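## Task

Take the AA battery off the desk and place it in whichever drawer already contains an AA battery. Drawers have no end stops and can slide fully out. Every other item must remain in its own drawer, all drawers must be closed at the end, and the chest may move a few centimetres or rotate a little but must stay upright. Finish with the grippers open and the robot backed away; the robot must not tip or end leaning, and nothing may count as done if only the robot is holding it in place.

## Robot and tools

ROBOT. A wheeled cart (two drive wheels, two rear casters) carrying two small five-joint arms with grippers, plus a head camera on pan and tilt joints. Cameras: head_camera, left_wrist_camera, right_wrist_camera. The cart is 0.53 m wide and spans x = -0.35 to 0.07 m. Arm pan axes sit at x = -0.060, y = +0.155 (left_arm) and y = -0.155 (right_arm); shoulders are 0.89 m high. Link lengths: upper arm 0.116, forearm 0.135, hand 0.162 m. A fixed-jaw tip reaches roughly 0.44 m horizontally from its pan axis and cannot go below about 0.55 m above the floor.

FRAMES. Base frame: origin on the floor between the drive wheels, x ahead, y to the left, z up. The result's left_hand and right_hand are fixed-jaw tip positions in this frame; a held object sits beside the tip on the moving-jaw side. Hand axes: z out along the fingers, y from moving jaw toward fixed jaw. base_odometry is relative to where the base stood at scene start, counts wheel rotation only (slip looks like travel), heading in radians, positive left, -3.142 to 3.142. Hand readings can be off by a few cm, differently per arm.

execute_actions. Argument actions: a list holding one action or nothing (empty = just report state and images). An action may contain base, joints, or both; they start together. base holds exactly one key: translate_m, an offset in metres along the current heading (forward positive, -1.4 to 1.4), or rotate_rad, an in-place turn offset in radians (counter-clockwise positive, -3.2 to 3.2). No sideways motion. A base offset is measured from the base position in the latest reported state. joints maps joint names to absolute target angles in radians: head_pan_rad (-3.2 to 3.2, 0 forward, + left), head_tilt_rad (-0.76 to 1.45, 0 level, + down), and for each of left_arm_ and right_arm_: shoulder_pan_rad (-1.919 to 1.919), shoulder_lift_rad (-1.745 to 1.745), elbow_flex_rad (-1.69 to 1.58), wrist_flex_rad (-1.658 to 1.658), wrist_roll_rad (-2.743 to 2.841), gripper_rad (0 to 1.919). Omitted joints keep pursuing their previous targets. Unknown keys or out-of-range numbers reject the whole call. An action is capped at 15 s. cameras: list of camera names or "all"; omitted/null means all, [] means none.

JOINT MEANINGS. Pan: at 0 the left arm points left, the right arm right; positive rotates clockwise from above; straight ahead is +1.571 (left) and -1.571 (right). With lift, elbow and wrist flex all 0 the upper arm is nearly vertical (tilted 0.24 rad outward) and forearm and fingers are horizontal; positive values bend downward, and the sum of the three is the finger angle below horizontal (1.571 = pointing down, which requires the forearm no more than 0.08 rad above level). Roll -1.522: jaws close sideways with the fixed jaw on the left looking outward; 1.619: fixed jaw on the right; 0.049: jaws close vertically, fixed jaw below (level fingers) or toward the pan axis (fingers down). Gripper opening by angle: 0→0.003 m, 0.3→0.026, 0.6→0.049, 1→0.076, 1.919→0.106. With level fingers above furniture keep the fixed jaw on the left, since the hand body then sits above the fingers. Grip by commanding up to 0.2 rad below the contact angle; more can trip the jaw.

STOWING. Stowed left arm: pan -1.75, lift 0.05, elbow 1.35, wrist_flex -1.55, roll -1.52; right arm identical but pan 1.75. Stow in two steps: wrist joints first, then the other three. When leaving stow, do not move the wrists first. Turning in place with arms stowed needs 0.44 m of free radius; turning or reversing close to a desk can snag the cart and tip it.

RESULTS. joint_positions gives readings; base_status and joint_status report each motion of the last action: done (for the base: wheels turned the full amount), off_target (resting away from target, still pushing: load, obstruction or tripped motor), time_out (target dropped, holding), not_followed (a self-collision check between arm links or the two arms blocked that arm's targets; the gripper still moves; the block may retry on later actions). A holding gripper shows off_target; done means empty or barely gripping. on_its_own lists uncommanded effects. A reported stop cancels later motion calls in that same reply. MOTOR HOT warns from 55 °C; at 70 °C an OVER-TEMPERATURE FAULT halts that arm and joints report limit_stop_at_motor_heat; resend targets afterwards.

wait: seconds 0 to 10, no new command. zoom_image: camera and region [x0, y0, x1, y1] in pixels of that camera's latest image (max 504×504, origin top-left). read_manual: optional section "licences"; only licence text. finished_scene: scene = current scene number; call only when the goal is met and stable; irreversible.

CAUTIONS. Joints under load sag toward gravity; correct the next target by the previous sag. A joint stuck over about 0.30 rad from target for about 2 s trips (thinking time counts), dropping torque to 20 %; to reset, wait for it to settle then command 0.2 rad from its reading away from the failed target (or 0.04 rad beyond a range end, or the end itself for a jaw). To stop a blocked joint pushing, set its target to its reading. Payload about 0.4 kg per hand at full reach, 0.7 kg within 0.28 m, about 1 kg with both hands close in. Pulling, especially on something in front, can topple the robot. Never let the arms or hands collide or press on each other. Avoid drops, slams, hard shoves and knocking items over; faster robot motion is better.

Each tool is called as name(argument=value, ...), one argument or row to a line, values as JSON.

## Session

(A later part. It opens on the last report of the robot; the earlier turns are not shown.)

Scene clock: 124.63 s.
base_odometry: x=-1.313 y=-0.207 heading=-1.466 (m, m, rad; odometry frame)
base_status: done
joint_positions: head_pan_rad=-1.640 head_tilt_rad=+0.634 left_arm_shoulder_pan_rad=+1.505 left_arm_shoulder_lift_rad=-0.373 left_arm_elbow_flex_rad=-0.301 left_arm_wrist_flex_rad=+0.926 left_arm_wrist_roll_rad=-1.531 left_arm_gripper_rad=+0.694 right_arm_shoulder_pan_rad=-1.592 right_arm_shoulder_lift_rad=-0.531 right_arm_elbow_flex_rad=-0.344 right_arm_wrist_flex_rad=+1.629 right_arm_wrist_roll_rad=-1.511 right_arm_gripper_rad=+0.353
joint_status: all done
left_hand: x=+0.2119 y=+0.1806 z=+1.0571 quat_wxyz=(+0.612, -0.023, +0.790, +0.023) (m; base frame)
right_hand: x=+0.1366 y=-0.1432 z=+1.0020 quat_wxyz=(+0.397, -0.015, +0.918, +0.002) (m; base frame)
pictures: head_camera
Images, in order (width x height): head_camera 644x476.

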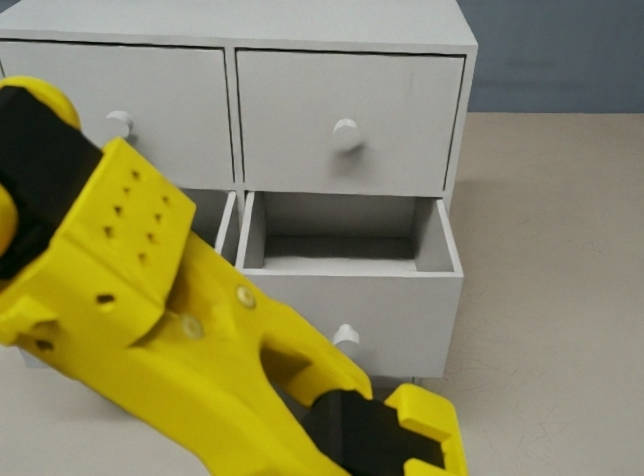

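execute_actions(
  actions=[
    {"base":{"rotate_rad":-1.592},"joints":{"head_pan_rad":0,"head_tilt_rad":0.7,"right_arm_shoulder_pan_rad":-1.88,"right_arm_shoulder_lift_rad":-0.2,"right_arm_elbow_flex_rad":0.571,"right_arm_wrist_flex_rad":-0.969,"left_arm_shoulder_pan_rad":1.787,"left_arm_shoulder_lift_rad":-0.2,"left_arm_elbow_flex_rad":0.573,"left_arm_wrist_flex_rad":-0.86,"left_arm_gripper_rad":0.4}},
  ],
  cameras=["head_camera"],
)

execute_actions(
  actions=[
    {"joints":{"right_arm_shoulder_lift_rad":0.339,"left_arm_shoulder_lift_rad":0.318}},
  ],
)

Scene clock: 129.67 s.
base_odometry: x=-1.313 y=-0.207 heading=-3.058 (m, m, rad; odometry frame)
base_status: done
joint_positions: head_pan_rad=-0.010 head_tilt_rad=+0.694 left_arm_shoulder_pan_rad=+1.781 left_arm_shoulder_lift_rad=-0.195 left_arm_elbow_flex_rad=+0.579 left_arm_wrist_flex_rad=-0.843 left_arm_wrist_roll_rad=-1.531 left_arm_gripper_rad=+0.406 right_arm_shoulder_pan_rad=-1.872 right_arm_shoulder_lift_rad=-0.189 right_arm_elbow_flex_rad=+0.578 right_arm_wrist_flex_rad=-0.954 right_arm_wrist_roll_rad=-1.511 right_arm_gripper_rad=+0.353
joint_status: all done
left_hand: x=+0.2419 y=+0.0984 z=+1.0349 quat_wxyz=(+0.845, +0.058, +0.525, -0.086) (m; base frame)
right_hand: x=+0.2235 y=-0.0588 z=+1.0492 quat_wxyz=(+0.867, -0.075, +0.476, +0.127) (m; base frame)
pictures: head_camera
Images, in order (width x height): head_camera 644x476.

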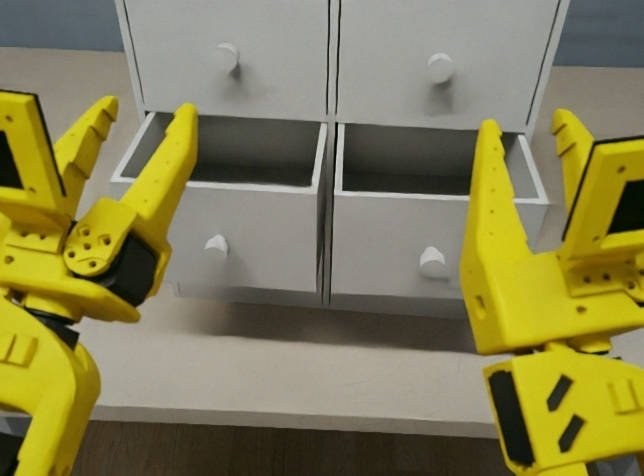

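Scene clock: 130.77 s.
base_odometry: x=-1.313 y=-0.207 heading=-3.058 (m, m, rad; odometry frame)
base_status: not commanded
joint_positions: head_pan_rad=-0.010 head_tilt_rad=+0.694 left_arm_shoulder_pan_rad=+1.781 left_arm_shoulder_lift_rad=+0.326 left_arm_elbow_flex_rad=+0.579 left_arm_wrist_flex_rad=-0.844 left_arm_wrist_roll_rad=-1.531 left_arm_gripper_rad=+0.406 right_arm_shoulder_pan_rad=-1.872 right_arm_shoulder_lift_rad=+0.354 right_arm_elbow_flex_rad=+0.578 right_arm_wrist_flex_rad=-0.956 right_arm_wrist_roll_rad=-1.511 right_arm_gripper_rad=+0.353
joint_status: all done
left_hand: x=+0.2747 y=+0.0914 z=+0.8786 quat_wxyz=(+0.681, +0.080, +0.724, -0.069) (m; base frame)
right_hand: x=+0.2631 y=-0.0464 z=+0.8882 quat_wxyz=(+0.708, -0.109, +0.690, +0.104) (m; base frame)
pictures: head_camera, left_wrist_camera, right_wrist_camera
Images, in order (width x height): head_camera 644x476, left_wrist_camera 644x476, right_wrist_camera 644x476.

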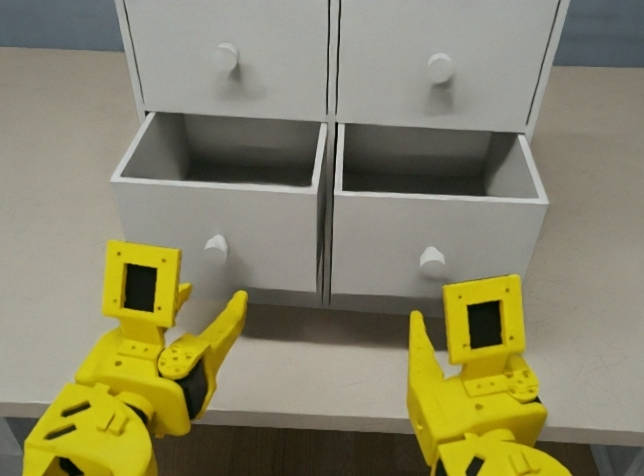

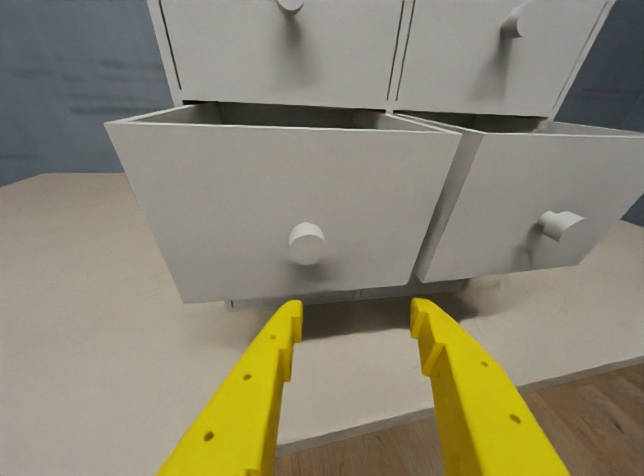

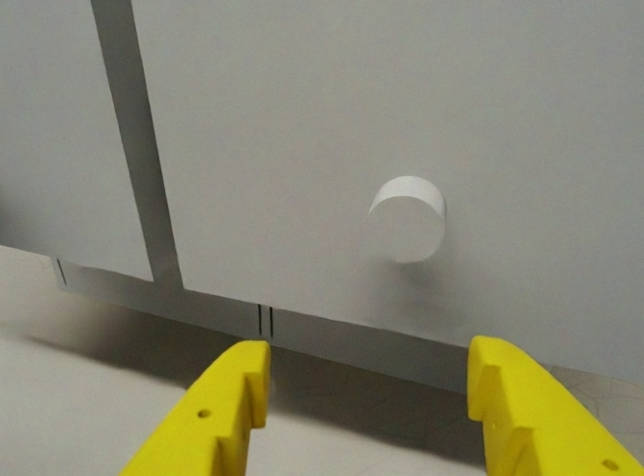

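execute_actions(
  actions=[
    {"base":{"translate_m":0.045},"joints":{"left_arm_shoulder_pan_rad":1.762}},
  ],
)

Scene clock: 133.13 s.
base_odometry: x=-1.358 y=-0.211 heading=-3.059 (m, m, rad; odometry frame)
base_status: done
joint_positions: head_pan_rad=-0.010 head_tilt_rad=+0.695 left_arm_shoulder_pan_rad=+1.767 left_arm_shoulder_lift_rad=+0.326 left_arm_elbow_flex_rad=+0.579 left_arm_wrist_flex_rad=-0.844 left_arm_wrist_roll_rad=-1.531 left_arm_gripper_rad=+0.406 right_arm_shoulder_pan_rad=-1.874 right_arm_shoulder_lift_rad=+0.354 right_arm_elbow_flex_rad=+0.578 right_arm_wrist_flex_rad=-0.956 right_arm_wrist_roll_rad=-1.511 right_arm_gripper_rad=+0.353
joint_status: all done
left_hand: x=+0.2755 y=+0.0960 z=+0.8786 quat_wxyz=(+0.682, +0.075, +0.725, -0.064) (m; base frame)
right_hand: x=+0.2630 y=-0.0459 z=+0.8882 quat_wxyz=(+0.708, -0.109, +0.690, +0.104) (m; base frame)
pictures: head_camera, left_wrist_camera, right_wrist_camera
Images, in order (width x height): head_camera 644x476, left_wrist_camera 644x476, right_wrist_camera 644x476.

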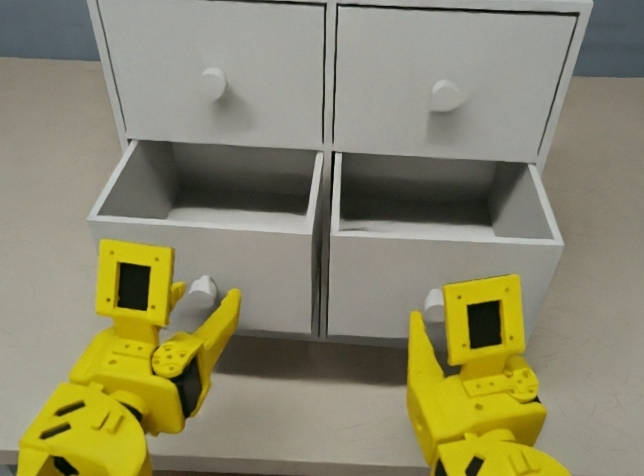

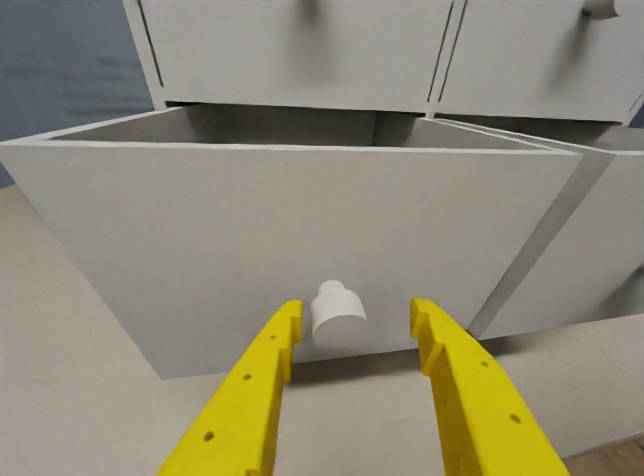

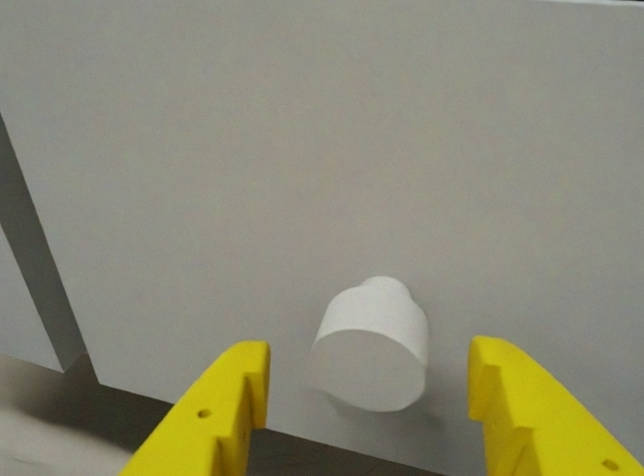

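execute_actions(
  actions=[
    {"base":{"translate_m":0.092},"joints":{"left_arm_shoulder_pan_rad":1.75}},
  ],
)

Scene clock: 135.23 s.
base_odometry: x=-1.450 y=-0.218 heading=-3.061 (m, m, rad; odometry frame)
base_status: done
joint_positions: head_pan_rad=-0.010 head_tilt_rad=+0.695 left_arm_shoulder_pan_rad=+1.755 left_arm_shoulder_lift_rad=+0.328 left_arm_elbow_flex_rad=+0.581 left_arm_wrist_flex_rad=-0.844 left_arm_wrist_roll_rad=-1.531 left_arm_gripper_rad=+0.406 right_arm_shoulder_pan_rad=-1.875 right_arm_shoulder_lift_rad=+0.354 right_arm_elbow_flex_rad=+0.579 right_arm_wrist_flex_rad=-0.956 right_arm_wrist_roll_rad=-1.511 right_arm_gripper_rad=+0.353
joint_status: all done
left_hand: x=+0.2760 y=+0.1002 z=+0.8777 quat_wxyz=(+0.681, +0.070, +0.726, -0.060) (m; base frame)
right_hand: x=+0.2626 y=-0.0455 z=+0.8878 quat_wxyz=(+0.707, -0.110, +0.691, +0.105) (m; base frame)
pictures: head_camera, left_wrist_camera, right_wrist_camera
Images, in order (width x height): head_camera 644x476, left_wrist_camera 644x476, right_wrist_camera 644x476.

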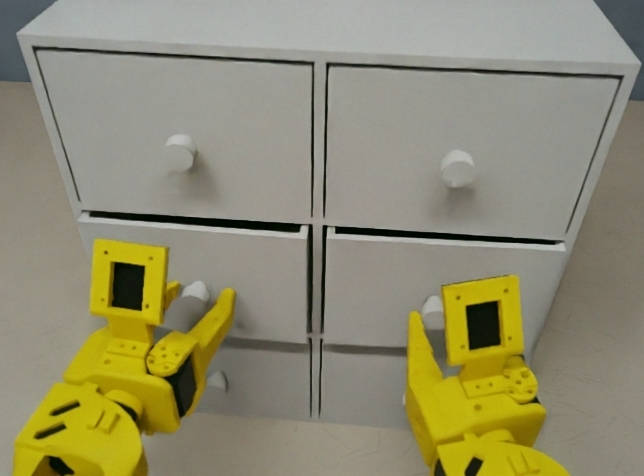

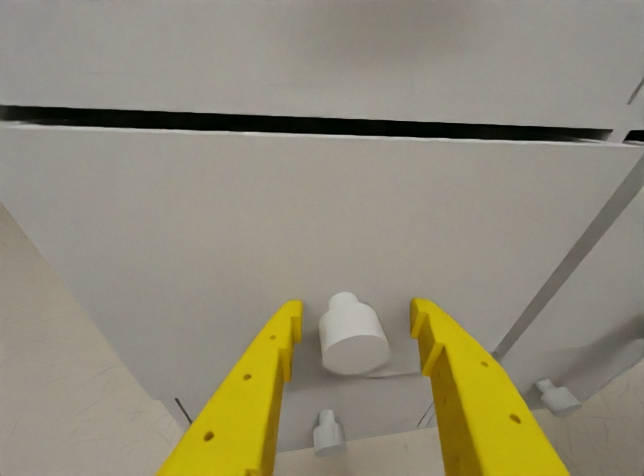

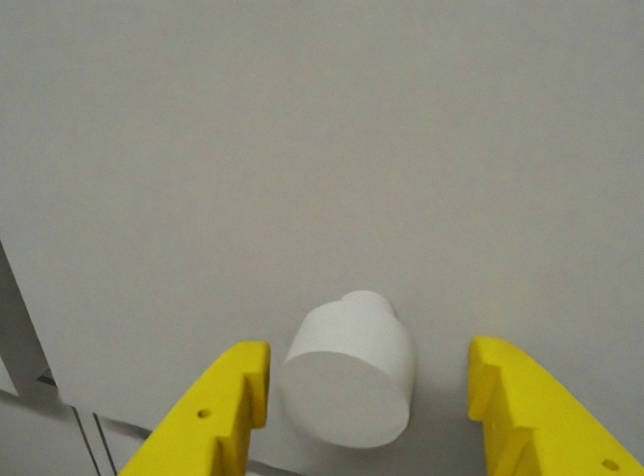

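execute_actions(
  actions=[
    {"base":{"translate_m":0.012}},
  ],
)

zoom_image(
  camera="head_camera",
  region=[70,180,574,400],
)

Scene clock: 137.00 s.
base_odometry: x=-1.462 y=-0.219 heading=-3.062 (m, m, rad; odometry frame)
base_status: done
joint_positions: head_pan_rad=-0.010 head_tilt_rad=+0.695 left_arm_shoulder_pan_rad=+1.755 left_arm_shoulder_lift_rad=+0.328 left_arm_elbow_flex_rad=+0.583 left_arm_wrist_flex_rad=-0.844 left_arm_wrist_roll_rad=-1.531 left_arm_gripper_rad=+0.406 right_arm_shoulder_pan_rad=-1.881 right_arm_shoulder_lift_rad=+0.354 right_arm_elbow_flex_rad=+0.586 right_arm_wrist_flex_rad=-0.959 right_arm_wrist_roll_rad=-1.511 right_arm_gripper_rad=+0.353
joint_status: not commanded
left_hand: x=+0.2758 y=+0.1002 z=+0.8774 quat_wxyz=(+0.681, +0.070, +0.727, -0.060) (m; base frame)
right_hand: x=+0.2614 y=-0.0437 z=+0.8868 quat_wxyz=(+0.706, -0.112, +0.691, +0.107) (m; base frame)
pictures: head_camera, left_wrist_camera, right_wrist_camera
Images, in order (width x height): head_camera 644x476, left_wrist_camera 644x476, right_wrist_camera 644x476.

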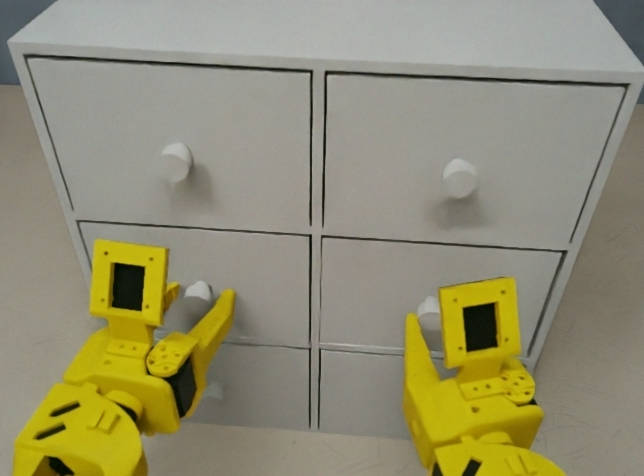

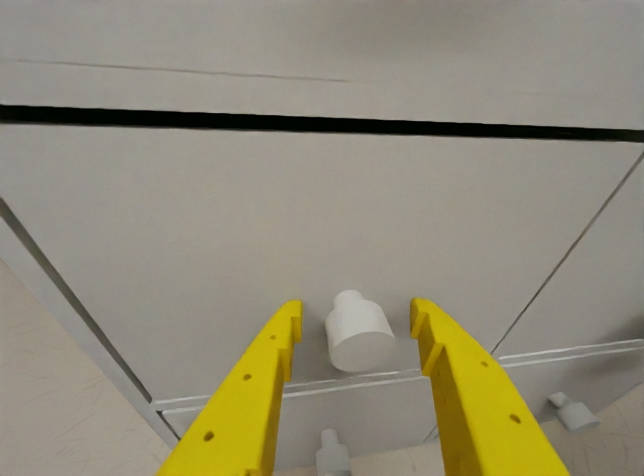

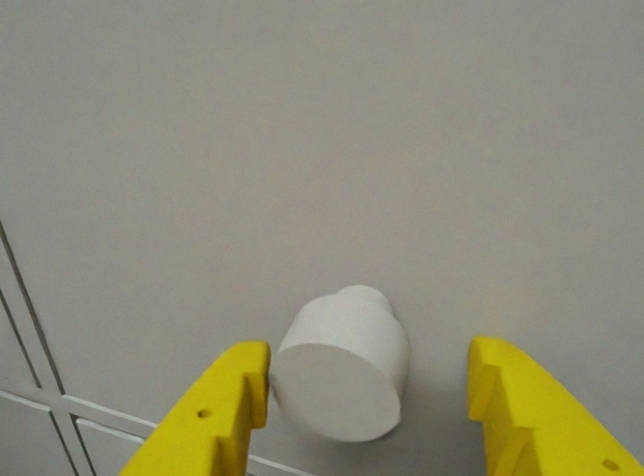

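Region (70, 180, 574, 400) of head_camera's 644x476 image, scaled by 1.000; it fills the top 220 rows of this view, and the rest is white.

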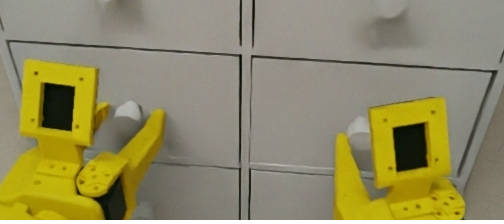

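execute_actions(
  actions=[
    {"base":{"translate_m":-0.4},"joints":{"right_arm_shoulder_pan_rad":-1.905,"head_tilt_rad":0.5}},
  ],
)

zoom_image(
  camera="head_camera",
  region=[160,30,500,330],
)

Scene clock: 141.13 s.
base_odometry: x=-1.063 y=-0.187 heading=-3.065 (m, m, rad; odometry frame)
base_status: done
joint_positions: head_pan_rad=-0.010 head_tilt_rad=+0.513 left_arm_shoulder_pan_rad=+1.755 left_arm_shoulder_lift_rad=+0.328 left_arm_elbow_flex_rad=+0.583 left_arm_wrist_flex_rad=-0.844 left_arm_wrist_roll_rad=-1.531 left_arm_gripper_rad=+0.406 right_arm_shoulder_pan_rad=-1.897 right_arm_shoulder_lift_rad=+0.354 right_arm_elbow_flex_rad=+0.586 right_arm_wrist_flex_rad=-0.959 right_arm_wrist_roll_rad=-1.511 right_arm_gripper_rad=+0.353
joint_status: all done
left_hand: x=+0.2758 y=+0.1002 z=+0.8774 quat_wxyz=(+0.681, +0.070, +0.727, -0.060) (m; base frame)
right_hand: x=+0.2596 y=-0.0388 z=+0.8868 quat_wxyz=(+0.705, -0.117, +0.690, +0.112) (m; base frame)
pictures: head_camera, left_wrist_camera, right_wrist_camera
Images, in order (width x height): head_camera 644x476, left_wrist_camera 644x476, right_wrist_camera 644x476.

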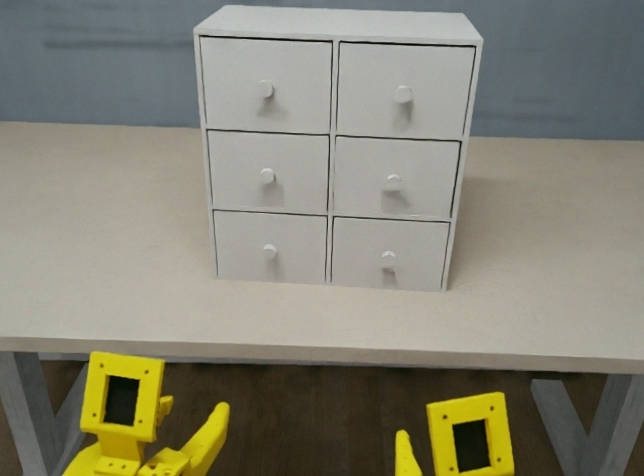

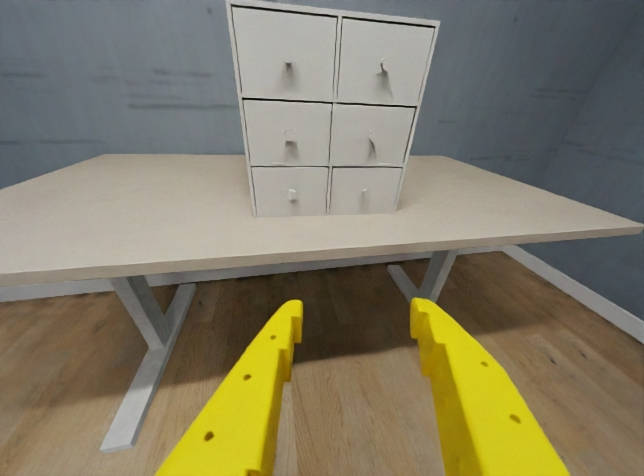

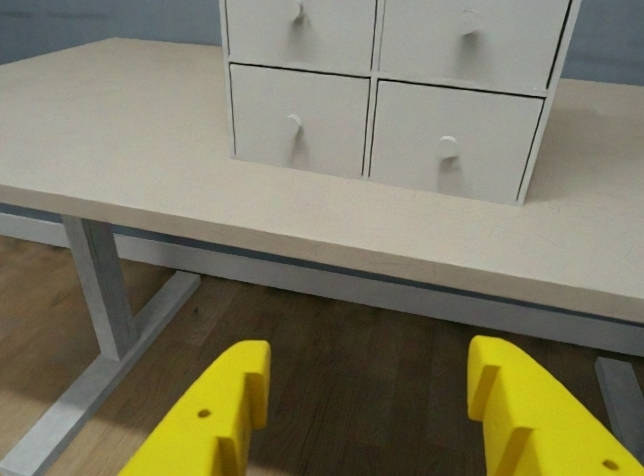

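Region (160, 30, 500, 330) of head_camera's 644x476 image, scaled by 1.482; it fills the top 445 rows of this view, and the rest is white.

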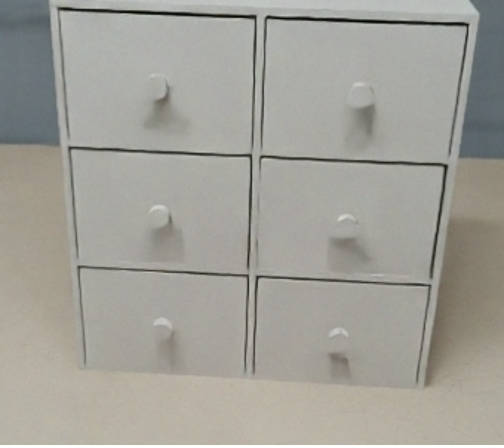

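finished_scene(
  scene=2,
)

The scene is finished: the task was done.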